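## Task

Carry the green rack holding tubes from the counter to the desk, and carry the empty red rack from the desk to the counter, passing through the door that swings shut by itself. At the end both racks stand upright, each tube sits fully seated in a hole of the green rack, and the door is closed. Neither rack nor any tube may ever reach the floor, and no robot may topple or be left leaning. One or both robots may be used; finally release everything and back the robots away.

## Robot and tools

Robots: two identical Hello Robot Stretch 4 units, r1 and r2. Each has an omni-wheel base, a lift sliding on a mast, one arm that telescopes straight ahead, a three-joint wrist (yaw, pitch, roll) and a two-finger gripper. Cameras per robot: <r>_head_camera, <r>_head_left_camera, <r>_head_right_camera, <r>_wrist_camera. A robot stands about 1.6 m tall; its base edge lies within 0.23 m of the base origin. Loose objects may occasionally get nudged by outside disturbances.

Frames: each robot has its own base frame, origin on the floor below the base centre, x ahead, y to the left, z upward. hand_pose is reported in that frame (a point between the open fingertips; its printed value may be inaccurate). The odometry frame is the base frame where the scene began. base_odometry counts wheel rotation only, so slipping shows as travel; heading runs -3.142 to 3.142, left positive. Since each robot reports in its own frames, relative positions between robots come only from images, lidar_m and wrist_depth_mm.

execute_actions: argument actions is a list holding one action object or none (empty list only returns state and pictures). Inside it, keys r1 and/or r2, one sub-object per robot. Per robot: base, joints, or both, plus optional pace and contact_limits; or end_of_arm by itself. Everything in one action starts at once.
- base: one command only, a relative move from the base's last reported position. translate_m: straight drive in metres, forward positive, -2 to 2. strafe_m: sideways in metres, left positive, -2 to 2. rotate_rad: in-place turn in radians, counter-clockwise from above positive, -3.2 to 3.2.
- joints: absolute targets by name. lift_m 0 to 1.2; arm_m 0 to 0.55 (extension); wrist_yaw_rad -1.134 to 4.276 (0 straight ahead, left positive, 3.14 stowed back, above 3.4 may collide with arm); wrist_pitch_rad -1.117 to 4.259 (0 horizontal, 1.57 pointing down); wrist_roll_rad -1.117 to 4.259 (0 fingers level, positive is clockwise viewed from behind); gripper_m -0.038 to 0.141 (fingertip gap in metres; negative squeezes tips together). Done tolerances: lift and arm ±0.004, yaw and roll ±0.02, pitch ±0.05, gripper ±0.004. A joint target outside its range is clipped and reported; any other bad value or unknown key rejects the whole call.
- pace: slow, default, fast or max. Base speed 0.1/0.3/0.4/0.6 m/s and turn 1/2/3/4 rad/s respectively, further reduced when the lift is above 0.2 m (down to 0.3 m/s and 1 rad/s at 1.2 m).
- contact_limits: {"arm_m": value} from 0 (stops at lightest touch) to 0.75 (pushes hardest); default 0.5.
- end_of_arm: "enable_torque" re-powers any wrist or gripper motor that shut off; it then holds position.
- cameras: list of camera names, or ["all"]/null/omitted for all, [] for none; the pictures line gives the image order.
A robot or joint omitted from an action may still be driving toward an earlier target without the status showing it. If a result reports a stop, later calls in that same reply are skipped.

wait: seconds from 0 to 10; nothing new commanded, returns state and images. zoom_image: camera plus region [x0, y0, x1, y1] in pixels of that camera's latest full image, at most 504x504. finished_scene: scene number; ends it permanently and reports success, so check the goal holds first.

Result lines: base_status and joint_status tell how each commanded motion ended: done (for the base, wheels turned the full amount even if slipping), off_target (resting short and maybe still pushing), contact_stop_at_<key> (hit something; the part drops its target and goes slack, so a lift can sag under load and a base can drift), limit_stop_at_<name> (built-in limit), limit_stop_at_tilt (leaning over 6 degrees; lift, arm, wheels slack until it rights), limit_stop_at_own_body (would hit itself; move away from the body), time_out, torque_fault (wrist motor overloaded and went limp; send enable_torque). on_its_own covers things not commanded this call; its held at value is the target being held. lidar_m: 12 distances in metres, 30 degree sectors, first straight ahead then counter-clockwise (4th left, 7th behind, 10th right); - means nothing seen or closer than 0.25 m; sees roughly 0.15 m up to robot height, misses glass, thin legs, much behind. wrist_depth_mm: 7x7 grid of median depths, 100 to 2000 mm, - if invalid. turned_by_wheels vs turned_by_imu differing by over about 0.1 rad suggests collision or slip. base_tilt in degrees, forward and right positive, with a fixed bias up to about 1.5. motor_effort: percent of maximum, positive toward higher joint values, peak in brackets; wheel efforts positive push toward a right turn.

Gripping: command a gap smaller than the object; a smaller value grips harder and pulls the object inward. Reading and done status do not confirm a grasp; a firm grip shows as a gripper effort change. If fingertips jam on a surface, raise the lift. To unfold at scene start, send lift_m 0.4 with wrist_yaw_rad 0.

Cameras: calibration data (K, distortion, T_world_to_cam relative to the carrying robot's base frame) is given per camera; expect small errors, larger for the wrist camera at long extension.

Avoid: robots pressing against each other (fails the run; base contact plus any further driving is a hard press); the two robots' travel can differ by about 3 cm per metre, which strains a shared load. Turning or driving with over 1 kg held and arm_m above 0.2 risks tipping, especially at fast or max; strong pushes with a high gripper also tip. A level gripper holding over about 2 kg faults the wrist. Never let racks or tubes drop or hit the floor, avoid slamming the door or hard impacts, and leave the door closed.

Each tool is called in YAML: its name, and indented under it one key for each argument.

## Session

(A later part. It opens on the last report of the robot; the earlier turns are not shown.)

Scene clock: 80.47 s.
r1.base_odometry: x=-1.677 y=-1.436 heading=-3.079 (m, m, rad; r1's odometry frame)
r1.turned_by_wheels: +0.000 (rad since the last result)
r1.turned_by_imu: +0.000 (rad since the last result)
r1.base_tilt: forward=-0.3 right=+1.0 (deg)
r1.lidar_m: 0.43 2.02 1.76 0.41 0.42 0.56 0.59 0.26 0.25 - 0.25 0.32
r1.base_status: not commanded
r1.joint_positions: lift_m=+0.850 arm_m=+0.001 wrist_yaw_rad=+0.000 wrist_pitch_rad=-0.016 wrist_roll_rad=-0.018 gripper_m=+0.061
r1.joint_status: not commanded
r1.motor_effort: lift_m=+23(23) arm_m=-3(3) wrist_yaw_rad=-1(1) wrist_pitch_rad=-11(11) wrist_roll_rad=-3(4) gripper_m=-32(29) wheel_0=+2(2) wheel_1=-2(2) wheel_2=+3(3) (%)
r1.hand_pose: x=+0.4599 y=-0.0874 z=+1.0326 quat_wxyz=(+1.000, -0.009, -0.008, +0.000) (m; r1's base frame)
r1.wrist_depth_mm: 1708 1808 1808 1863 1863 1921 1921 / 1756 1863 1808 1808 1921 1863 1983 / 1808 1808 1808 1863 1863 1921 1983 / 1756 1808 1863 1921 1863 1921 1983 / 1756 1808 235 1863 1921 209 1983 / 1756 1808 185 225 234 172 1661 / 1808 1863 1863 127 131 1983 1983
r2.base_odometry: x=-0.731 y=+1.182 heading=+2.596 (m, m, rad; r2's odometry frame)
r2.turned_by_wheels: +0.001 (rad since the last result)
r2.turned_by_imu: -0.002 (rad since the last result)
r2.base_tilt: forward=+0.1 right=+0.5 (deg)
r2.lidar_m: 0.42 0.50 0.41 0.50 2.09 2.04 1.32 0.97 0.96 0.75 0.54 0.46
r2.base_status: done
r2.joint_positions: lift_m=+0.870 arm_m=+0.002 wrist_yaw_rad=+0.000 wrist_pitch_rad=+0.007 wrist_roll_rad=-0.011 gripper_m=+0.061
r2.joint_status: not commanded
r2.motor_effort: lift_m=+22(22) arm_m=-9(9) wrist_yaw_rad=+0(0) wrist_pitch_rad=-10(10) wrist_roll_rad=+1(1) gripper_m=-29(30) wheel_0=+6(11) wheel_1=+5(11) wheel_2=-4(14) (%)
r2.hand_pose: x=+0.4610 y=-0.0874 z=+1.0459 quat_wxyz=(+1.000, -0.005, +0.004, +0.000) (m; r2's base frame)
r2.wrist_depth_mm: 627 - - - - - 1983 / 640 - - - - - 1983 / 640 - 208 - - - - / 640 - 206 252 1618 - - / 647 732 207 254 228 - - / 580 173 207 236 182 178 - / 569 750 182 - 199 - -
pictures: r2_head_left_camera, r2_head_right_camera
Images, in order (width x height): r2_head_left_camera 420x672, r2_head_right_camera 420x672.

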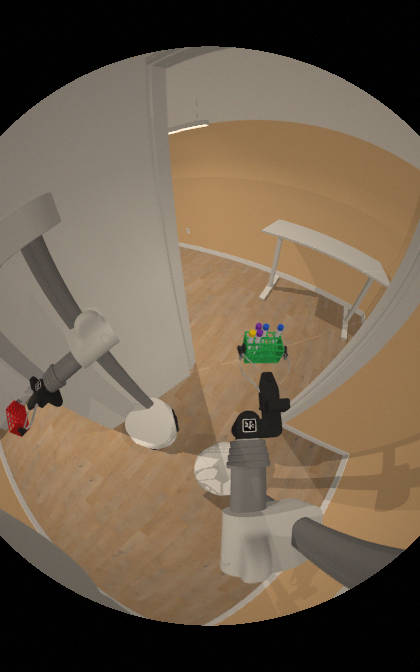

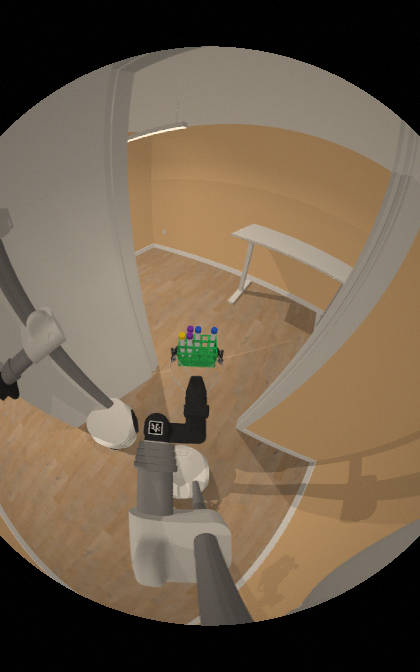

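execute_actions:
  actions:
    - {"r2":{"base":{"rotate_rad":-0.1},"pace":"slow"},"r1":{"base":{"translate_m":0.15}}}
  cameras: []

execute_actions:
  actions:
    - {"r2":{"base":{"translate_m":0.6}}}
  cameras: []

execute_actions:
  actions:
    - {"r2":{"base":{"rotate_rad":-0.5},"pace":"slow"}}
  cameras: ["r2_head_right_camera","r1_head_right_camera"]

Scene clock: 84.53 s.
r1.base_odometry: x=-1.827 y=-1.445 heading=-3.080 (m, m, rad; r1's odometry frame)
r1.turned_by_wheels: +0.000 (rad since the last result)
r1.turned_by_imu: -0.001 (rad since the last result)
r1.base_tilt: forward=-0.3 right=+0.8 (deg)
r1.lidar_m: 0.42 1.87 1.79 0.49 0.47 0.71 0.59 0.26 0.25 - 0.25 1.81
r1.base_status: done
r1.joint_positions: lift_m=+0.850 arm_m=+0.001 wrist_yaw_rad=+0.000 wrist_pitch_rad=-0.016 wrist_roll_rad=-0.018 gripper_m=+0.061
r1.joint_status: not commanded
r1.motor_effort: lift_m=+23(23) arm_m=-4(3) wrist_yaw_rad=-1(0) wrist_pitch_rad=-10(10) wrist_roll_rad=-3(4) gripper_m=-31(30) wheel_0=+2(6) wheel_1=-2(4) wheel_2=-1(10) (%)
r1.hand_pose: x=+0.4599 y=-0.0874 z=+1.0326 quat_wxyz=(+1.000, -0.009, -0.008, +0.000) (m; r1's base frame)
r1.wrist_depth_mm: 1618 1618 1661 1661 1708 1708 1756 / 1618 1618 1661 1756 1708 1756 1756 / 1618 1661 1661 1708 1708 1756 1808 / 1661 1661 1661 1708 1708 1756 1808 / 1618 1661 236 1708 1756 209 1808 / 1661 1661 185 225 235 172 1863 / 1618 1708 1708 127 131 1756 1863
r2.base_odometry: x=-0.731 y=+1.182 heading=+2.498 (m, m, rad; r2's odometry frame)
r2.turned_by_wheels: -0.099 (rad since the last result)
r2.turned_by_imu: -0.097 (rad since the last result)
r2.base_tilt: forward=+0.3 right=+0.4 (deg)
r2.lidar_m: 0.40 0.80 0.47 0.46 2.18 2.02 1.48 1.00 0.95 0.84 0.57 0.48
r2.base_status: done
r2.joint_positions: lift_m=+0.870 arm_m=+0.002 wrist_yaw_rad=+0.000 wrist_pitch_rad=+0.007 wrist_roll_rad=-0.011 gripper_m=+0.061
r2.joint_status: not commanded
r2.motor_effort: lift_m=+23(22) arm_m=-9(9) wrist_yaw_rad=+1(0) wrist_pitch_rad=-9(11) wrist_roll_rad=+1(0) gripper_m=-29(31) wheel_0=+6(7) wheel_1=+5(7) wheel_2=+7(13) (%)
r2.hand_pose: x=+0.4610 y=-0.0874 z=+1.0459 quat_wxyz=(+1.000, -0.005, +0.004, +0.000) (m; r2's base frame)
r2.wrist_depth_mm: - - - - - - - / - - - - - - - / - - 210 - - - - / - - 206 253 242 - - / 707 - 206 253 229 - - / 676 173 206 236 182 179 - / 640 - 182 - 198 - -
pictures: none
No camera images: the call's "cameras" was empty. Leave "cameras" out to get every camera's image.

Scene clock: 88.03 s.
r1.base_odometry: x=-1.827 y=-1.445 heading=-3.080 (m, m, rad; r1's odometry frame)
r1.turned_by_wheels: +0.000 (rad since the last result)
r1.turned_by_imu: +0.000 (rad since the last result)
r1.base_tilt: forward=+0.0 right=+1.0 (deg)
r1.lidar_m: 0.42 1.89 1.81 1.63 1.27 0.62 0.61 0.26 0.25 - 0.25 1.81
r1.base_status: not commanded
r1.joint_positions: lift_m=+0.850 arm_m=+0.001 wrist_yaw_rad=+0.000 wrist_pitch_rad=-0.016 wrist_roll_rad=-0.018 gripper_m=+0.061
r1.joint_status: not commanded
r1.motor_effort: lift_m=+23(23) arm_m=-4(3) wrist_yaw_rad=-1(0) wrist_pitch_rad=-10(10) wrist_roll_rad=-3(4) gripper_m=-31(27) wheel_0=+2(2) wheel_1=-2(2) wheel_2=-1(1) (%)
r1.hand_pose: x=+0.4599 y=-0.0874 z=+1.0326 quat_wxyz=(+1.000, -0.009, -0.008, +0.000) (m; r1's base frame)
r1.wrist_depth_mm: 1618 1618 1661 1708 1708 1756 1808 / 1618 1618 1661 1661 1756 1756 1808 / 1618 1618 1661 1708 1708 1808 1756 / 1661 1661 1661 1708 1708 1756 1808 / 1661 1708 236 1708 1756 209 1808 / 1661 1661 185 225 234 172 1808 / 1661 1708 1708 127 131 1808 1808
r2.base_odometry: x=-1.211 y=+1.542 heading=+2.498 (m, m, rad; r2's odometry frame)
r2.turned_by_wheels: +0.001 (rad since the last result)
r2.turned_by_imu: -0.001 (rad since the last result)
r2.base_tilt: forward=+0.2 right=+0.3 (deg)
r2.lidar_m: 0.42 2.61 0.40 0.47 0.57 0.67 1.89 1.34 0.42 0.42 1.43 0.48
r2.base_status: done
r2.joint_positions: lift_m=+0.870 arm_m=+0.002 wrist_yaw_rad=+0.000 wrist_pitch_rad=+0.007 wrist_roll_rad=-0.011 gripper_m=+0.061
r2.joint_status: not commanded
r2.motor_effort: lift_m=+22(22) arm_m=-9(9) wrist_yaw_rad=+2(2) wrist_pitch_rad=-10(8) wrist_roll_rad=+0(0) gripper_m=-30(29) wheel_0=+5(12) wheel_1=+5(11) wheel_2=-3(16) (%)
r2.hand_pose: x=+0.4610 y=-0.0874 z=+1.0459 quat_wxyz=(+1.000, -0.005, +0.004, +0.000) (m; r2's base frame)
r2.wrist_depth_mm: - - - - 1863 1708 1618 / - - - - 1863 1756 1576 / - - 209 - 1863 1756 1618 / - - 207 252 1118 1708 1576 / - - 206 254 228 1756 1708 / - 173 207 235 183 179 1661 / - - 182 - 198 1863 1708
pictures: none
No camera images: the call's "cameras" was empty. Leave "cameras" out to get every camera's image.

Scene clock: 89.73 s.
r1.base_odometry: x=-1.827 y=-1.445 heading=-3.080 (m, m, rad; r1's odometry frame)
r1.turned_by_wheels: +0.000 (rad since the last result)
r1.turned_by_imu: +0.000 (rad since the last result)
r1.base_tilt: forward=-0.2 right=+1.0 (deg)
r1.lidar_m: 0.42 1.89 1.81 1.63 1.27 0.61 0.60 0.25 0.25 - 0.25 1.81
r1.base_status: not commanded
r1.joint_positions: lift_m=+0.850 arm_m=+0.001 wrist_yaw_rad=+0.000 wrist_pitch_rad=-0.016 wrist_roll_rad=-0.018 gripper_m=+0.061
r1.joint_status: not commanded
r1.motor_effort: lift_m=+23(23) arm_m=-3(3) wrist_yaw_rad=+0(1) wrist_pitch_rad=-11(11) wrist_roll_rad=-3(4) gripper_m=-31(28) wheel_0=+2(2) wheel_1=-2(2) wheel_2=-1(1) (%)
r1.hand_pose: x=+0.4599 y=-0.0874 z=+1.0326 quat_wxyz=(+1.000, -0.009, -0.008, +0.000) (m; r1's base frame)
r1.wrist_depth_mm: 1618 1618 1618 1661 1708 1756 1708 / 1618 1661 1661 1708 1708 1708 1756 / 1618 1661 1661 1708 1708 1756 1808 / 1618 1661 1661 1661 1708 1808 1808 / 1618 1661 235 1756 1708 209 1808 / 1661 1618 185 225 234 172 1808 / 1661 1661 1661 128 131 1756 1808
r2.base_odometry: x=-1.211 y=+1.541 heading=+2.000 (m, m, rad; r2's odometry frame)
r2.turned_by_wheels: -0.498 (rad since the last result)
r2.turned_by_imu: -0.497 (rad since the last result)
r2.base_tilt: forward=+0.2 right=+0.4 (deg)
r2.lidar_m: 0.43 1.40 0.49 0.40 0.45 0.60 0.72 1.86 1.32 0.40 0.45 0.49
r2.base_status: done
r2.joint_positions: lift_m=+0.870 arm_m=+0.002 wrist_yaw_rad=+0.000 wrist_pitch_rad=+0.007 wrist_roll_rad=-0.011 gripper_m=+0.061
r2.joint_status: not commanded
r2.motor_effort: lift_m=+22(22) arm_m=-9(9) wrist_yaw_rad=+1(1) wrist_pitch_rad=-7(10) wrist_roll_rad=+0(0) gripper_m=-31(31) wheel_0=+7(8) wheel_1=+6(10) wheel_2=+5(7) (%)
r2.hand_pose: x=+0.4610 y=-0.0875 z=+1.0459 quat_wxyz=(+1.000, -0.005, +0.004, +0.000) (m; r2's base frame)
r2.wrist_depth_mm: 1863 1808 1921 1921 1983 1983 1430 / 1808 1863 1863 1921 - 1983 1499 / 1863 1863 208 1983 - - 1537 / 1921 1863 206 253 243 1921 1499 / 1863 1921 207 243 229 1921 1576 / 1863 174 207 236 182 179 1576 / 1921 1921 183 - 198 1983 1576
pictures: r1_head_right_camera, r2_head_right_camera
Images, in order (width x height): r1_head_right_camera 420x672, r2_head_right_camera 420x672.

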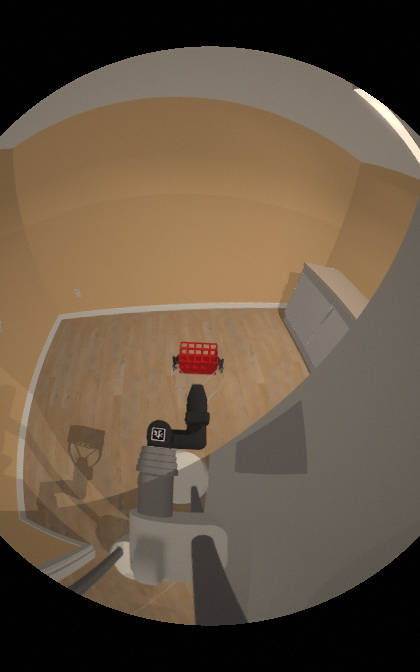

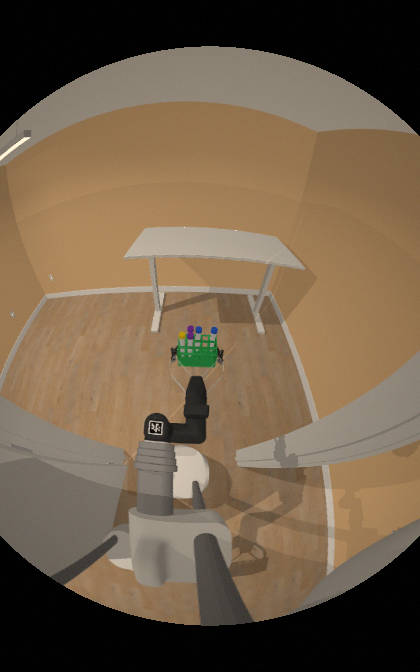

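execute_actions:
  actions:
    - {"r2":{"base":{"translate_m":0.85}},"r1":{"base":{"translate_m":0.75}}}
  cameras: []

execute_actions:
  actions:
    - {"r2":{"joints":{"arm_m":0.2}},"r1":{"base":{"rotate_rad":-1.45}}}
  cameras: []

execute_actions:
  actions:
    - {"r2":{"joints":{"lift_m":0.828},"pace":"slow"},"r1":{"base":{"translate_m":0.9},"joints":{"arm_m":0.15}}}
  cameras: ["r1_head_right_camera","r1_wrist_camera","r2_head_camera","r2_wrist_camera"]

Scene clock: 96.30 s.
r1.base_odometry: x=-2.575 y=-1.492 heading=-3.079 (m, m, rad; r1's odometry frame)
r1.turned_by_wheels: +0.000 (rad since the last result)
r1.turned_by_imu: -0.003 (rad since the last result)
r1.base_tilt: forward=-0.2 right=+1.0 (deg)
r1.lidar_m: 0.44 1.13 1.40 1.74 1.75 0.72 0.75 1.47 1.47 1.30 1.33 1.27
r1.base_status: done
r1.joint_positions: lift_m=+0.850 arm_m=+0.001 wrist_yaw_rad=+0.000 wrist_pitch_rad=-0.016 wrist_roll_rad=-0.018 gripper_m=+0.061
r1.joint_status: not commanded
r1.motor_effort: lift_m=+23(23) arm_m=-3(4) wrist_yaw_rad=-1(1) wrist_pitch_rad=-10(11) wrist_roll_rad=-4(3) gripper_m=-31(30) wheel_0=+2(5) wheel_1=-1(2) wheel_2=+2(10) (%)
r1.hand_pose: x=+0.4599 y=-0.0874 z=+1.0326 quat_wxyz=(+1.000, -0.009, -0.008, +0.000) (m; r1's base frame)
r1.wrist_depth_mm: 891 891 904 917 946 960 976 / 891 891 904 931 946 960 976 / 891 904 917 931 946 976 976 / 904 904 931 931 946 960 991 / 904 917 235 946 960 209 1008 / 917 917 185 225 234 171 1008 / 917 931 931 127 131 991 1025
r2.base_odometry: x=-1.565 y=+2.314 heading=+2.001 (m, m, rad; r2's odometry frame)
r2.turned_by_wheels: +0.001 (rad since the last result)
r2.turned_by_imu: -0.001 (rad since the last result)
r2.base_tilt: forward=+0.2 right=+0.4 (deg)
r2.lidar_m: 0.42 0.52 0.70 2.52 1.04 0.84 1.12 0.78 0.94 1.22 0.77 0.45
r2.base_status: done
r2.joint_positions: lift_m=+0.870 arm_m=+0.002 wrist_yaw_rad=+0.000 wrist_pitch_rad=+0.007 wrist_roll_rad=-0.011 gripper_m=+0.061
r2.joint_status: not commanded
r2.motor_effort: lift_m=+22(22) arm_m=-9(9) wrist_yaw_rad=+2(2) wrist_pitch_rad=-10(8) wrist_roll_rad=+1(0) gripper_m=-27(25) wheel_0=+6(13) wheel_1=+5(10) wheel_2=-4(15) (%)
r2.hand_pose: x=+0.4610 y=-0.0874 z=+1.0459 quat_wxyz=(+1.000, -0.005, +0.004, +0.000) (m; r2's base frame)
r2.wrist_depth_mm: 1008 1025 1060 1060 1078 1098 1138 / 1042 1025 1078 1078 1118 1138 1138 / 1042 1042 208 1098 1118 1138 1160 / 1025 1060 206 253 243 1138 1160 / 788 676 206 254 229 654 634 / 439 173 207 234 183 179 387 / 285 303 183 - 199 310 319
pictures: none
No camera images: the call's "cameras" was empty. Leave "cameras" out to get every camera's image.

Scene clock: 98.30 s.
r1.base_odometry: x=-2.575 y=-1.492 heading=+1.754 (m, m, rad; r1's odometry frame)
r1.turned_by_wheels: -1.450 (rad since the last result)
r1.turned_by_imu: -1.438 (rad since the last result)
r1.base_tilt: forward=-0.2 right=+1.0 (deg)
r1.lidar_m: 0.41 1.36 1.21 1.11 1.16 1.55 1.76 1.79 1.14 1.28 1.49 1.39
r1.base_status: done
r1.joint_positions: lift_m=+0.850 arm_m=+0.001 wrist_yaw_rad=+0.000 wrist_pitch_rad=-0.016 wrist_roll_rad=-0.018 gripper_m=+0.061
r1.joint_status: not commanded
r1.motor_effort: lift_m=+23(23) arm_m=-3(3) wrist_yaw_rad=+0(1) wrist_pitch_rad=-10(10) wrist_roll_rad=-4(4) gripper_m=-31(30) wheel_0=-1(5) wheel_1=+1(7) wheel_2=-2(8) (%)
r1.hand_pose: x=+0.4599 y=-0.0874 z=+1.0326 quat_wxyz=(+1.000, -0.009, -0.008, +0.000) (m; r1's base frame)
r1.wrist_depth_mm: 1661 1808 1808 1756 1708 1708 1708 / 1661 1808 1756 1756 1756 1708 1708 / 1576 1808 1808 1808 1756 1756 1708 / 1618 1863 1863 1756 1756 1708 1708 / 1336 1182 235 1160 1118 210 1118 / 1205 1205 185 225 235 171 1118 / 1205 1182 1182 127 131 1138 1138
r2.base_odometry: x=-1.565 y=+2.314 heading=+2.001 (m, m, rad; r2's odometry frame)
r2.turned_by_wheels: +0.000 (rad since the last result)
r2.turned_by_imu: +0.001 (rad since the last result)
r2.base_tilt: forward=+0.1 right=+0.4 (deg)
r2.lidar_m: 0.48 0.52 0.70 2.49 1.01 0.84 0.96 0.79 0.95 1.21 0.76 0.53
r2.base_status: not commanded
r2.joint_positions: lift_m=+0.870 arm_m=+0.198 wrist_yaw_rad=+0.000 wrist_pitch_rad=+0.007 wrist_roll_rad=-0.011 gripper_m=+0.061
r2.joint_status: all done
r2.motor_effort: lift_m=+22(22) arm_m=+9(9) wrist_yaw_rad=+1(2) wrist_pitch_rad=-10(10) wrist_roll_rad=+0(0) gripper_m=-26(29) wheel_0=+6(6) wheel_1=+5(5) wheel_2=-4(4) (%)
r2.hand_pose: x=+0.6578 y=-0.0874 z=+1.0459 quat_wxyz=(+1.000, -0.005, +0.004, +0.000) (m; r2's base frame)
r2.wrist_depth_mm: 831 831 866 866 904 904 931 / 831 842 866 891 904 917 931 / 854 866 207 904 904 931 960 / 854 854 206 253 241 946 960 / 788 668 207 253 228 647 634 / 439 173 207 235 182 179 382 / 282 301 182 - 199 291 283
pictures: none
No camera images: the call's "cameras" was empty. Leave "cameras" out to get every camera's image.

Scene clock: 102.77 s.
r1.base_odometry: x=-2.739 y=-0.607 heading=+1.754 (m, m, rad; r1's odometry frame)
r1.turned_by_wheels: +0.000 (rad since the last result)
r1.turned_by_imu: -0.004 (rad since the last result)
r1.base_tilt: forward=-0.3 right=+1.1 (deg)
r1.lidar_m: 0.42 0.43 0.56 1.16 1.22 1.61 2.68 2.11 1.50 1.41 0.65 0.45
r1.base_status: done
r1.joint_positions: lift_m=+0.850 arm_m=+0.149 wrist_yaw_rad=+0.000 wrist_pitch_rad=-0.016 wrist_roll_rad=-0.018 gripper_m=+0.061
r1.joint_status: all done
r1.motor_effort: lift_m=+23(23) arm_m=+6(5) wrist_yaw_rad=+0(1) wrist_pitch_rad=-11(11) wrist_roll_rad=-4(4) gripper_m=-32(31) wheel_0=+1(5) wheel_1=-1(5) wheel_2=+1(8) (%)
r1.hand_pose: x=+0.6084 y=-0.0874 z=+1.0326 quat_wxyz=(+1.000, -0.009, -0.008, +0.000) (m; r1's base frame)
r1.wrist_depth_mm: 715 699 699 691 683 676 661 / 715 707 699 699 691 676 676 / 732 715 707 699 691 683 676 / 732 723 715 699 699 683 676 / 741 723 235 707 699 210 683 / 508 508 185 224 234 172 462 / 357 345 322 127 131 304 314
r2.base_odometry: x=-1.565 y=+2.314 heading=+2.001 (m, m, rad; r2's odometry frame)
r2.turned_by_wheels: +0.000 (rad since the last result)
r2.turned_by_imu: +0.001 (rad since the last result)
r2.base_tilt: forward=+0.1 right=+0.4 (deg)
r2.lidar_m: 0.50 0.50 0.71 2.50 1.04 0.81 0.76 0.77 0.94 1.18 0.78 0.56
r2.base_status: not commanded
r2.joint_positions: lift_m=+0.828 arm_m=+0.198 wrist_yaw_rad=+0.000 wrist_pitch_rad=+0.007 wrist_roll_rad=-0.011 gripper_m=+0.061
r2.joint_status: all done
r2.motor_effort: lift_m=+15(25) arm_m=+9(9) wrist_yaw_rad=+1(0) wrist_pitch_rad=-9(10) wrist_roll_rad=+0(0) gripper_m=-30(31) wheel_0=+6(6) wheel_1=+5(5) wheel_2=-4(4) (%)
r2.hand_pose: x=+0.6578 y=-0.0874 z=+1.0044 quat_wxyz=(+1.000, -0.005, +0.004, +0.000) (m; r2's base frame)
r2.wrist_depth_mm: 831 842 866 878 891 917 917 / 842 854 866 891 904 917 946 / 842 866 207 891 917 931 946 / 854 866 206 253 242 917 946 / 564 484 207 254 228 473 452 / 315 173 207 236 183 179 279 / 204 219 182 - 196 210 209
pictures: r1_head_right_camera, r1_wrist_camera, r2_head_camera, r2_wrist_camera
camera_calibration (this result's frames):
r1_wrist_camera: T_world_to_cam=[[0.0787507, -0.99683, 0.0113291, -0.127492], [-0.027536, -0.0135351, -0.999529, 1.09717], [0.996514, 0.0784016, -0.0285146, -0.343893], [0, 0, 0, 1]] pos_world=[0.382946, -0.0852759, 1.08829]
r2_wrist_camera: T_world_to_cam=[[-0.046301, -0.998652, -0.0234724, -0.0451723], [-0.0559322, 0.0260525, -0.998095, 1.08652], [0.99736, -0.0448999, -0.0570631, -0.375302], [0, 0, 0, 1]] pos_world=[0.432992, -0.090269, 1.06198]
Images, in order (width x height): r1_head_right_camera 420x672, r1_wrist_camera 616x392, r2_head_camera 420x560, r2_wrist_camera 616x392.

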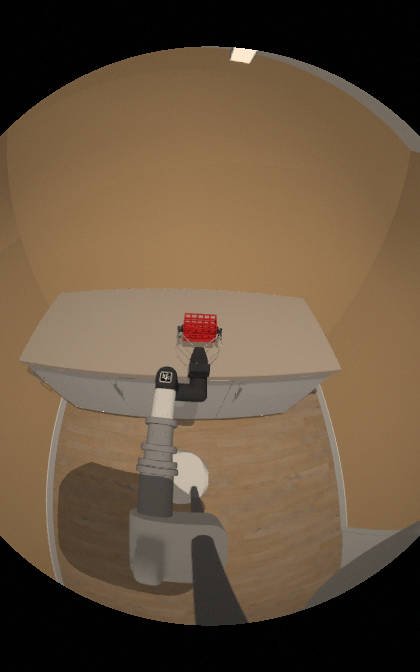

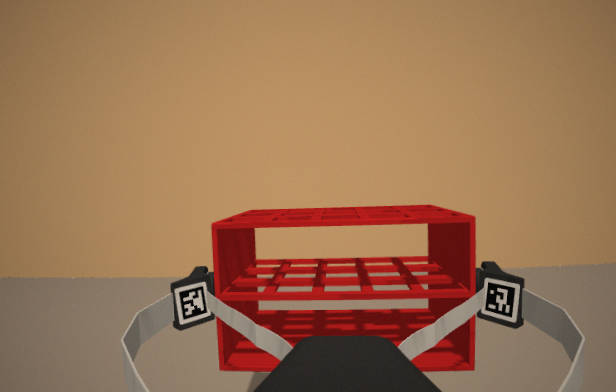

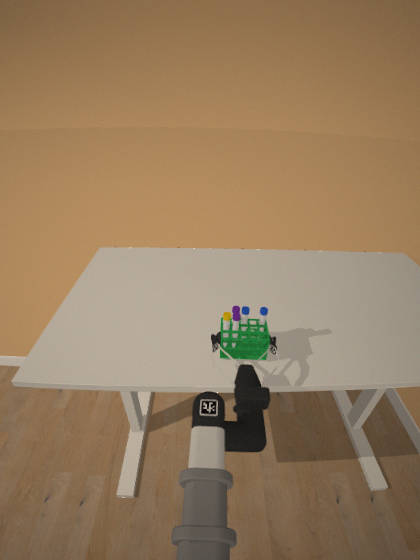

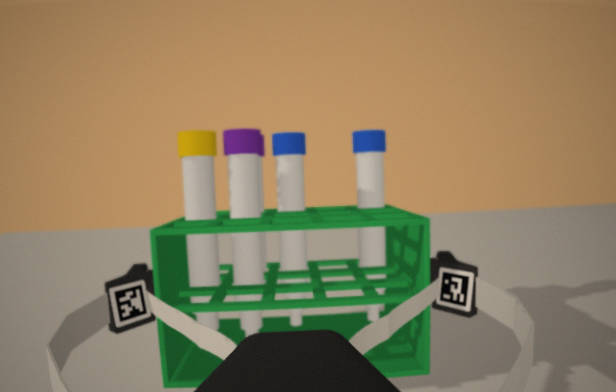

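execute_actions:
  actions:
    - {"r2":{"joints":{"lift_m":0.818},"pace":"slow"},"r1":{"joints":{"lift_m":0.771},"pace":"slow"}}
  cameras: []

execute_actions:
  actions:
    - {"r2":{"joints":{"gripper_m":0.141}},"r1":{"joints":{"gripper_m":0.141}}}
  cameras: []

execute_actions:
  actions:
    - {"r2":{"joints":{"arm_m":0},"base":{"translate_m":-0.15}},"r1":{"joints":{"arm_m":0},"base":{"translate_m":-0.2}}}
  cameras: ["r1_head_right_camera","r1_wrist_camera","r2_head_left_camera","r2_wrist_camera"]

Scene clock: 106.23 s.
r1.base_odometry: x=-2.739 y=-0.607 heading=+1.754 (m, m, rad; r1's odometry frame)
r1.turned_by_wheels: +0.000 (rad since the last result)
r1.turned_by_imu: +0.000 (rad since the last result)
r1.base_tilt: forward=-0.2 right=+0.8 (deg)
r1.lidar_m: 0.41 0.44 0.59 1.17 1.21 1.63 2.68 2.16 1.50 1.42 0.64 0.47
r1.base_status: not commanded
r1.joint_positions: lift_m=+0.777 arm_m=+0.149 wrist_yaw_rad=+0.000 wrist_pitch_rad=-0.028 wrist_roll_rad=-0.017 gripper_m=+0.061
r1.joint_status: lift_m contact_stop (moved -0.073 of -0.079)
r1.on_its_own: lift_m is slack since a contact_stop (your +0.771 is given up); wrist_pitch_rad is at rest, and its effort (+26) is outside its rest range (-23 to +23)
r1.motor_effort: lift_m=+17(22) arm_m=+4(6) wrist_yaw_rad=-2(2) wrist_pitch_rad=+26(38) wrist_roll_rad=-6(8) gripper_m=-28(31) wheel_0=+1(1) wheel_1=-1(1) wheel_2=+0(1) (%)
r1.hand_pose: x=+0.6085 y=-0.0873 z=+0.9629 quat_wxyz=(+1.000, -0.009, -0.014, +0.000) (m; r1's base frame)
r1.wrist_depth_mm: 715 715 707 699 691 683 676 / 723 715 707 699 691 683 676 / 732 723 715 699 699 683 676 / 732 723 715 699 683 691 683 / 683 668 235 615 580 209 530 / 330 330 185 225 222 172 289 / 226 220 205 127 131 196 202
r2.base_odometry: x=-1.565 y=+2.314 heading=+2.001 (m, m, rad; r2's odometry frame)
r2.turned_by_wheels: +0.000 (rad since the last result)
r2.turned_by_imu: +0.001 (rad since the last result)
r2.base_tilt: forward=+0.1 right=+0.4 (deg)
r2.lidar_m: 0.50 0.50 0.70 2.50 1.04 0.82 0.74 0.78 0.95 1.18 0.77 0.55
r2.base_status: not commanded
r2.joint_positions: lift_m=+0.818 arm_m=+0.198 wrist_yaw_rad=+0.000 wrist_pitch_rad=+0.006 wrist_roll_rad=-0.011 gripper_m=+0.061
r2.joint_status: all done
r2.motor_effort: lift_m=+14(17) arm_m=+9(9) wrist_yaw_rad=+0(1) wrist_pitch_rad=-6(9) wrist_roll_rad=+1(0) gripper_m=-30(29) wheel_0=+6(6) wheel_1=+5(5) wheel_2=-4(4) (%)
r2.hand_pose: x=+0.6578 y=-0.0874 z=+0.9947 quat_wxyz=(+1.000, -0.005, +0.003, +0.000) (m; r2's base frame)
r2.wrist_depth_mm: 831 842 866 878 891 931 931 / 842 854 854 891 904 931 931 / 842 854 206 904 904 917 946 / 854 866 206 251 241 931 946 / 521 445 207 253 228 433 415 / 290 173 207 234 182 179 255 / 187 199 183 - 187 192 192
pictures: none
No camera images: the call's "cameras" was empty. Leave "cameras" out to get every camera's image.

not run: a stop came earlier in this reply.

not run: a stop came earlier in this reply.

execute_actions:
  actions:
    - {"r2":{"joints":{"gripper_m":0.141}},"r1":{"joints":{"lift_m":0.80,"arm_m":0.07},"pace":"slow"}}
  cameras: []

execute_actions:
  actions:
    - {"r2":{"joints":{"arm_m":0},"base":{"translate_m":-0.15}},"r1":{"joints":{"lift_m":0.773},"pace":"slow"}}
  cameras: ["r1_head_camera","r1_wrist_camera","r2_head_left_camera","r2_wrist_camera"]

Scene clock: 109.87 s.
r1.base_odometry: x=-2.739 y=-0.607 heading=+1.754 (m, m, rad; r1's odometry frame)
r1.turned_by_wheels: +0.000 (rad since the last result)
r1.turned_by_imu: +0.000 (rad since the last result)
r1.base_tilt: forward=-0.3 right=+1.1 (deg)
r1.lidar_m: 0.42 0.44 0.59 1.14 1.21 1.60 2.69 2.13 1.51 1.40 0.67 0.46
r1.base_status: not commanded
r1.joint_positions: lift_m=+0.799 arm_m=+0.071 wrist_yaw_rad=+0.000 wrist_pitch_rad=-0.016 wrist_roll_rad=-0.018 gripper_m=+0.061
r1.joint_status: all done
r1.motor_effort: lift_m=+27(26) arm_m=-5(6) wrist_yaw_rad=+0(3) wrist_pitch_rad=-9(17) wrist_roll_rad=-3(4) gripper_m=-30(29) wheel_0=+1(1) wheel_1=-1(1) wheel_2=-1(0) (%)
r1.hand_pose: x=+0.5304 y=-0.0873 z=+0.9824 quat_wxyz=(+1.000, -0.009, -0.008, +0.000) (m; r1's base frame)
r1.wrist_depth_mm: 788 788 778 768 759 750 741 / 798 798 778 778 768 759 750 / 809 798 798 778 768 768 750 / 809 809 798 788 768 768 759 / 699 676 235 634 591 210 549 / 364 364 185 224 222 171 314 / 252 245 229 127 131 217 224
r2.base_odometry: x=-1.565 y=+2.314 heading=+2.001 (m, m, rad; r2's odometry frame)
r2.turned_by_wheels: +0.000 (rad since the last result)
r2.turned_by_imu: +0.001 (rad since the last result)
r2.base_tilt: forward=+0.1 right=+0.5 (deg)
r2.lidar_m: 0.48 0.49 0.70 2.50 1.04 0.77 0.74 0.78 0.96 1.19 0.77 0.56
r2.base_status: not commanded
r2.joint_positions: lift_m=+0.818 arm_m=+0.198 wrist_yaw_rad=+0.000 wrist_pitch_rad=+0.006 wrist_roll_rad=-0.011 gripper_m=+0.141
r2.joint_status: all done
r2.motor_effort: lift_m=+14(15) arm_m=+9(9) wrist_yaw_rad=+1(0) wrist_pitch_rad=-7(8) wrist_roll_rad=+0(1) gripper_m=-1(37) wheel_0=+6(6) wheel_1=+5(6) wheel_2=-4(4) (%)
r2.hand_pose: x=+0.6578 y=-0.0874 z=+0.9948 quat_wxyz=(+1.000, -0.005, +0.003, +0.000) (m; r2's base frame)
r2.wrist_depth_mm: 820 842 866 878 904 931 931 / 842 854 866 878 904 917 946 / 842 866 866 891 904 931 960 / 854 854 227 254 904 931 946 / 525 445 228 256 228 427 413 / 289 197 227 233 228 240 256 / 205 200 197 - 200 188 192
pictures: none
No camera images: the call's "cameras" was empty. Leave "cameras" out to get every camera's image.

Scene clock: 111.70 s.
r1.base_odometry: x=-2.739 y=-0.607 heading=+1.754 (m, m, rad; r1's odometry frame)
r1.turned_by_wheels: +0.000 (rad since the last result)
r1.turned_by_imu: +0.000 (rad since the last result)
r1.base_tilt: forward=-0.3 right=+1.0 (deg)
r1.lidar_m: 0.42 0.44 0.59 1.17 1.20 1.61 2.68 2.15 1.49 1.42 0.64 0.47
r1.base_status: not commanded
r1.joint_positions: lift_m=+0.773 arm_m=+0.071 wrist_yaw_rad=+0.000 wrist_pitch_rad=-0.016 wrist_roll_rad=-0.018 gripper_m=+0.061
r1.joint_status: all done
r1.motor_effort: lift_m=+15(25) arm_m=-6(6) wrist_yaw_rad=+0(0) wrist_pitch_rad=-9(9) wrist_roll_rad=-3(3) gripper_m=-28(28) wheel_0=+1(1) wheel_1=-1(1) wheel_2=+0(0) (%)
r1.hand_pose: x=+0.5304 y=-0.0873 z=+0.9563 quat_wxyz=(+1.000, -0.009, -0.008, +0.000) (m; r1's base frame)
r1.wrist_depth_mm: 788 788 778 768 759 750 741 / 798 798 778 778 759 750 741 / 798 798 788 778 768 759 750 / 809 809 788 788 768 759 759 / 549 535 235 496 469 210 433 / 287 285 185 225 222 172 243 / 199 193 184 127 131 179 186
r2.base_odometry: x=-1.502 y=+2.178 heading=+2.000 (m, m, rad; r2's odometry frame)
r2.turned_by_wheels: +0.000 (rad since the last result)
r2.turned_by_imu: +0.001 (rad since the last result)
r2.base_tilt: forward=+0.2 right=+0.4 (deg)
r2.lidar_m: 0.62 0.68 2.00 2.50 0.82 0.64 0.60 0.64 0.76 1.20 1.00 0.66
r2.base_status: done
r2.joint_positions: lift_m=+0.818 arm_m=+0.002 wrist_yaw_rad=+0.000 wrist_pitch_rad=+0.006 wrist_roll_rad=-0.011 gripper_m=+0.141
r2.joint_status: all done
r2.motor_effort: lift_m=+15(15) arm_m=-9(9) wrist_yaw_rad=+1(2) wrist_pitch_rad=-5(7) wrist_roll_rad=+0(1) gripper_m=+0(2) wheel_0=-6(10) wheel_1=-5(10) wheel_2=+5(8) (%)
r2.hand_pose: x=+0.4610 y=-0.0875 z=+0.9948 quat_wxyz=(+1.000, -0.005, +0.003, +0.000) (m; r2's base frame)
r2.wrist_depth_mm: 1160 1160 1182 1229 1281 1281 1281 / 1182 1182 1205 1205 1255 1308 1308 / 1182 1182 1229 1229 1281 1281 1308 / 1182 1182 1205 603 1281 1281 1160 / 535 521 504 492 466 496 564 / 759 198 1229 1255 1308 1308 1336 / 1205 1229 1255 - 1308 1336 1366
pictures: r1_head_camera, r1_wrist_camera, r2_head_left_camera, r2_wrist_camera
camera_calibration (this result's frames):
r1_wrist_camera: T_world_to_cam=[[0.0789692, -0.99681, 0.0115296, -0.120727], [-0.0271001, -0.0137081, -0.999539, 1.01858], [0.996509, 0.0786203, -0.0280962, -0.268728], [0, 0, 0, 1]] pos_world=[0.304928, -0.0852517, 1.01196]
r2_wrist_camera: T_world_to_cam=[[-0.0465674, -0.998638, -0.0235238, -0.0544207], [-0.0548249, 0.026069, -0.998156, 1.06543], [0.997409, -0.0451918, -0.0559642, -0.180706], [0, 0, 0, 1]] pos_world=[0.236115, -0.0902877, 1.05207]
Images, in order (width x height): r1_head_camera 420x560, r1_wrist_camera 616x392, r2_head_left_camera 420x672, r2_wrist_camera 616x392.

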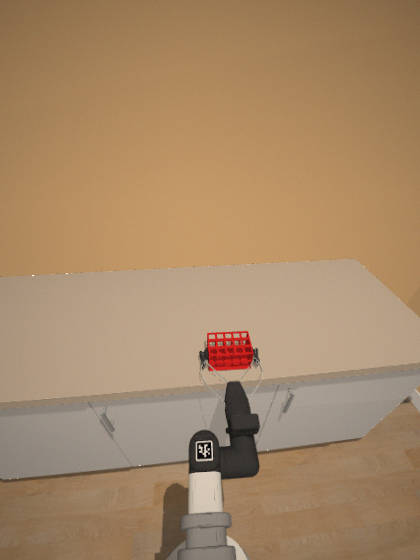

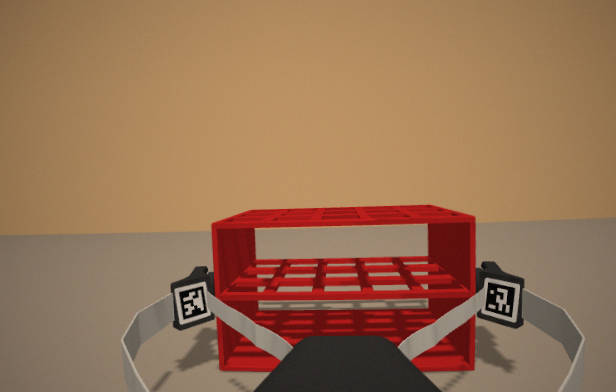

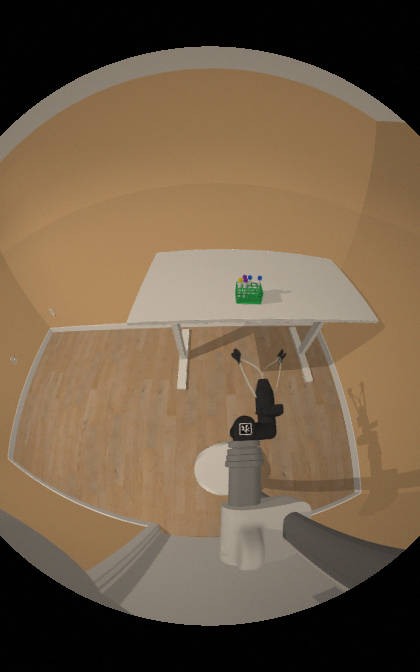

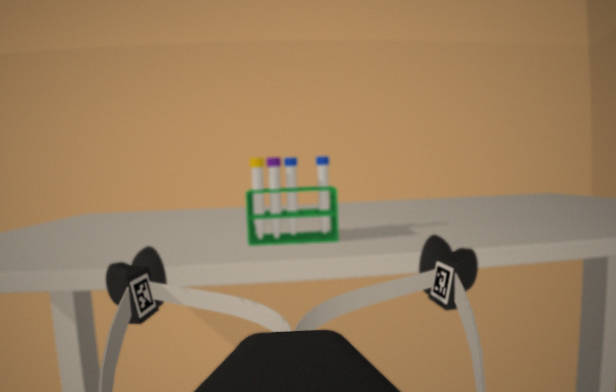

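execute_actions:
  actions:
    - {"r1":{"joints":{"gripper_m":0.141}}}
  cameras: []

execute_actions:
  actions:
    - {"r1":{"joints":{"arm_m":0},"base":{"translate_m":-0.3}}}
  cameras: ["r1_head_right_camera","r1_wrist_camera"]

finished_scene:
  scene: 1

Scene clock: 115.40 s.
r1.base_odometry: x=-2.739 y=-0.607 heading=+1.754 (m, m, rad; r1's odometry frame)
r1.turned_by_wheels: +0.000 (rad since the last result)
r1.turned_by_imu: +0.000 (rad since the last result)
r1.base_tilt: forward=-0.2 right=+1.1 (deg)
r1.lidar_m: 0.42 0.44 0.58 1.17 1.22 1.61 2.68 2.16 1.52 1.40 0.67 0.48
r1.base_status: not commanded
r1.joint_positions: lift_m=+0.773 arm_m=+0.071 wrist_yaw_rad=+0.000 wrist_pitch_rad=-0.016 wrist_roll_rad=-0.018 gripper_m=+0.141
r1.joint_status: all done
r1.motor_effort: lift_m=+15(15) arm_m=-6(6) wrist_yaw_rad=-1(1) wrist_pitch_rad=-9(8) wrist_roll_rad=-3(3) gripper_m=+0(32) wheel_0=+1(1) wheel_1=-1(1) wheel_2=+0(0) (%)
r1.hand_pose: x=+0.5304 y=-0.0873 z=+0.9563 quat_wxyz=(+1.000, -0.009, -0.008, +0.000) (m; r1's base frame)
r1.wrist_depth_mm: 798 788 768 768 759 750 741 / 809 798 778 768 759 759 750 / 809 788 788 778 768 759 750 / 820 798 788 788 778 768 759 / 554 535 234 496 473 208 433 / 287 287 203 227 196 192 253 / 200 207 193 192 194 182 187
r2.base_odometry: x=-1.502 y=+2.178 heading=+2.000 (m, m, rad; r2's odometry frame)
r2.turned_by_wheels: +0.000 (rad since the last result)
r2.turned_by_imu: +0.001 (rad since the last result)
r2.base_tilt: forward=+0.2 right=+0.4 (deg)
r2.lidar_m: 0.64 0.68 2.01 2.50 0.80 0.64 0.59 0.62 0.74 1.22 0.99 0.70
r2.base_status: not commanded
r2.joint_positions: lift_m=+0.818 arm_m=+0.002 wrist_yaw_rad=+0.000 wrist_pitch_rad=+0.006 wrist_roll_rad=-0.011 gripper_m=+0.141
r2.joint_status: not commanded
r2.motor_effort: lift_m=+15(15) arm_m=-9(9) wrist_yaw_rad=+1(2) wrist_pitch_rad=-5(7) wrist_roll_rad=-1(0) gripper_m=+3(2) wheel_0=-5(5) wheel_1=-5(5) wheel_2=+5(5) (%)
r2.hand_pose: x=+0.4610 y=-0.0875 z=+0.9948 quat_wxyz=(+1.000, -0.005, +0.003, +0.000) (m; r2's base frame)
r2.wrist_depth_mm: 1138 1182 1205 1229 1255 1281 1308 / 1182 1182 1229 1229 1229 1281 1308 / 1182 1182 1229 1229 1281 1336 1336 / 1182 1205 1229 609 1281 1308 1160 / 535 521 500 488 462 496 559 / 759 198 1281 1281 1308 1336 1397 / 1205 1229 1255 - 1308 1366 1336
pictures: none
No camera images: the call's "cameras" was empty. Leave "cameras" out to get every camera's image.

Scene clock: 117.87 s.
r1.base_odometry: x=-2.685 y=-0.902 heading=+1.754 (m, m, rad; r1's odometry frame)
r1.turned_by_wheels: +0.000 (rad since the last result)
r1.turned_by_imu: +0.002 (rad since the last result)
r1.base_tilt: forward=-0.1 right=+1.0 (deg)
r1.lidar_m: 0.71 0.73 0.98 1.15 1.18 1.60 2.37 2.14 1.51 1.41 1.12 0.77
r1.base_status: done
r1.joint_positions: lift_m=+0.773 arm_m=+0.001 wrist_yaw_rad=+0.000 wrist_pitch_rad=-0.016 wrist_roll_rad=-0.018 gripper_m=+0.141
r1.joint_status: all done
r1.motor_effort: lift_m=+15(15) arm_m=-5(6) wrist_yaw_rad=+1(2) wrist_pitch_rad=-9(9) wrist_roll_rad=-3(3) gripper_m=-2(1) wheel_0=-1(5) wheel_1=+2(5) wheel_2=-2(9) (%)
r1.hand_pose: x=+0.4604 y=-0.0874 z=+0.9564 quat_wxyz=(+1.000, -0.009, -0.008, +0.000) (m; r1's base frame)
r1.wrist_depth_mm: 1182 1182 1160 1160 1118 1118 1098 / 1182 1182 1160 1138 1138 1118 1118 / 1205 1182 1160 1160 1138 1118 1118 / 1205 1182 1182 1138 1160 1138 1118 / 559 544 521 512 508 504 508 / 559 549 539 539 535 193 521 / 564 559 549 544 535 530 525
r2.base_odometry: x=-1.502 y=+2.178 heading=+2.000 (m, m, rad; r2's odometry frame)
r2.turned_by_wheels: +0.000 (rad since the last result)
r2.turned_by_imu: +0.001 (rad since the last result)
r2.base_tilt: forward=+0.1 right=+0.5 (deg)
r2.lidar_m: 0.63 0.68 2.00 2.50 0.81 0.66 0.60 0.63 0.75 1.21 0.99 0.68
r2.base_status: not commanded
r2.joint_positions: lift_m=+0.818 arm_m=+0.002 wrist_yaw_rad=+0.000 wrist_pitch_rad=+0.006 wrist_roll_rad=-0.011 gripper_m=+0.141
r2.joint_status: not commanded
r2.motor_effort: lift_m=+15(15) arm_m=-9(9) wrist_yaw_rad=+2(1) wrist_pitch_rad=-6(5) wrist_roll_rad=+0(0) gripper_m=-2(0) wheel_0=-6(5) wheel_1=-5(5) wheel_2=+5(5) (%)
r2.hand_pose: x=+0.4610 y=-0.0875 z=+0.9948 quat_wxyz=(+1.000, -0.005, +0.003, +0.000) (m; r2's base frame)
r2.wrist_depth_mm: 1138 1182 1205 1229 1255 1281 1281 / 1160 1182 1229 1229 1281 1281 1308 / 1182 1182 1205 1255 1255 1281 1308 / 1182 1182 1255 609 1281 1255 1160 / 535 521 504 488 466 492 559 / 759 197 1255 1255 1308 1336 1366 / 1205 1229 1255 - 1308 1366 1366
pictures: r1_head_right_camera, r1_wrist_camera
camera_calibration (this result's frames):
r1_wrist_camera: T_world_to_cam=[[0.0788035, -0.996823, 0.0115369, -0.115176], [-0.0270097, -0.0137036, -0.999541, 1.01667], [0.996524, 0.0784557, -0.0280038, -0.199037], [0, 0, 0, 1]] pos_world=[0.234882, -0.0852621, 1.01196]
Images, in order (width x height): r1_head_right_camera 420x672, r1_wrist_camera 616x392.

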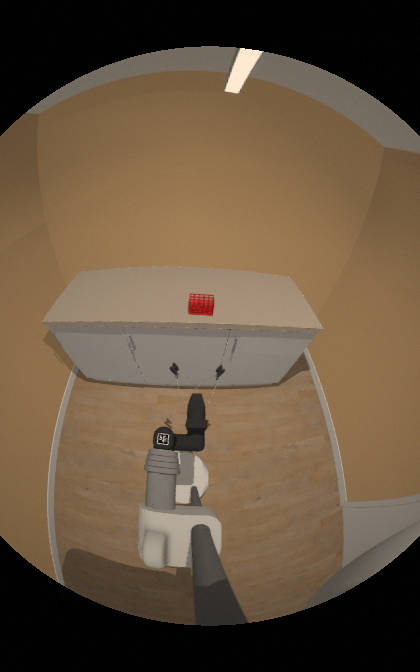

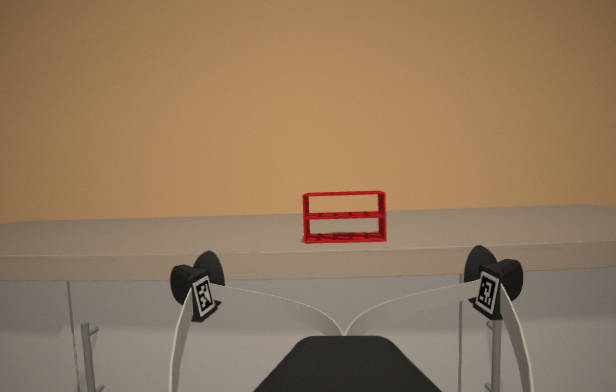

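The scene is finished: the task was done.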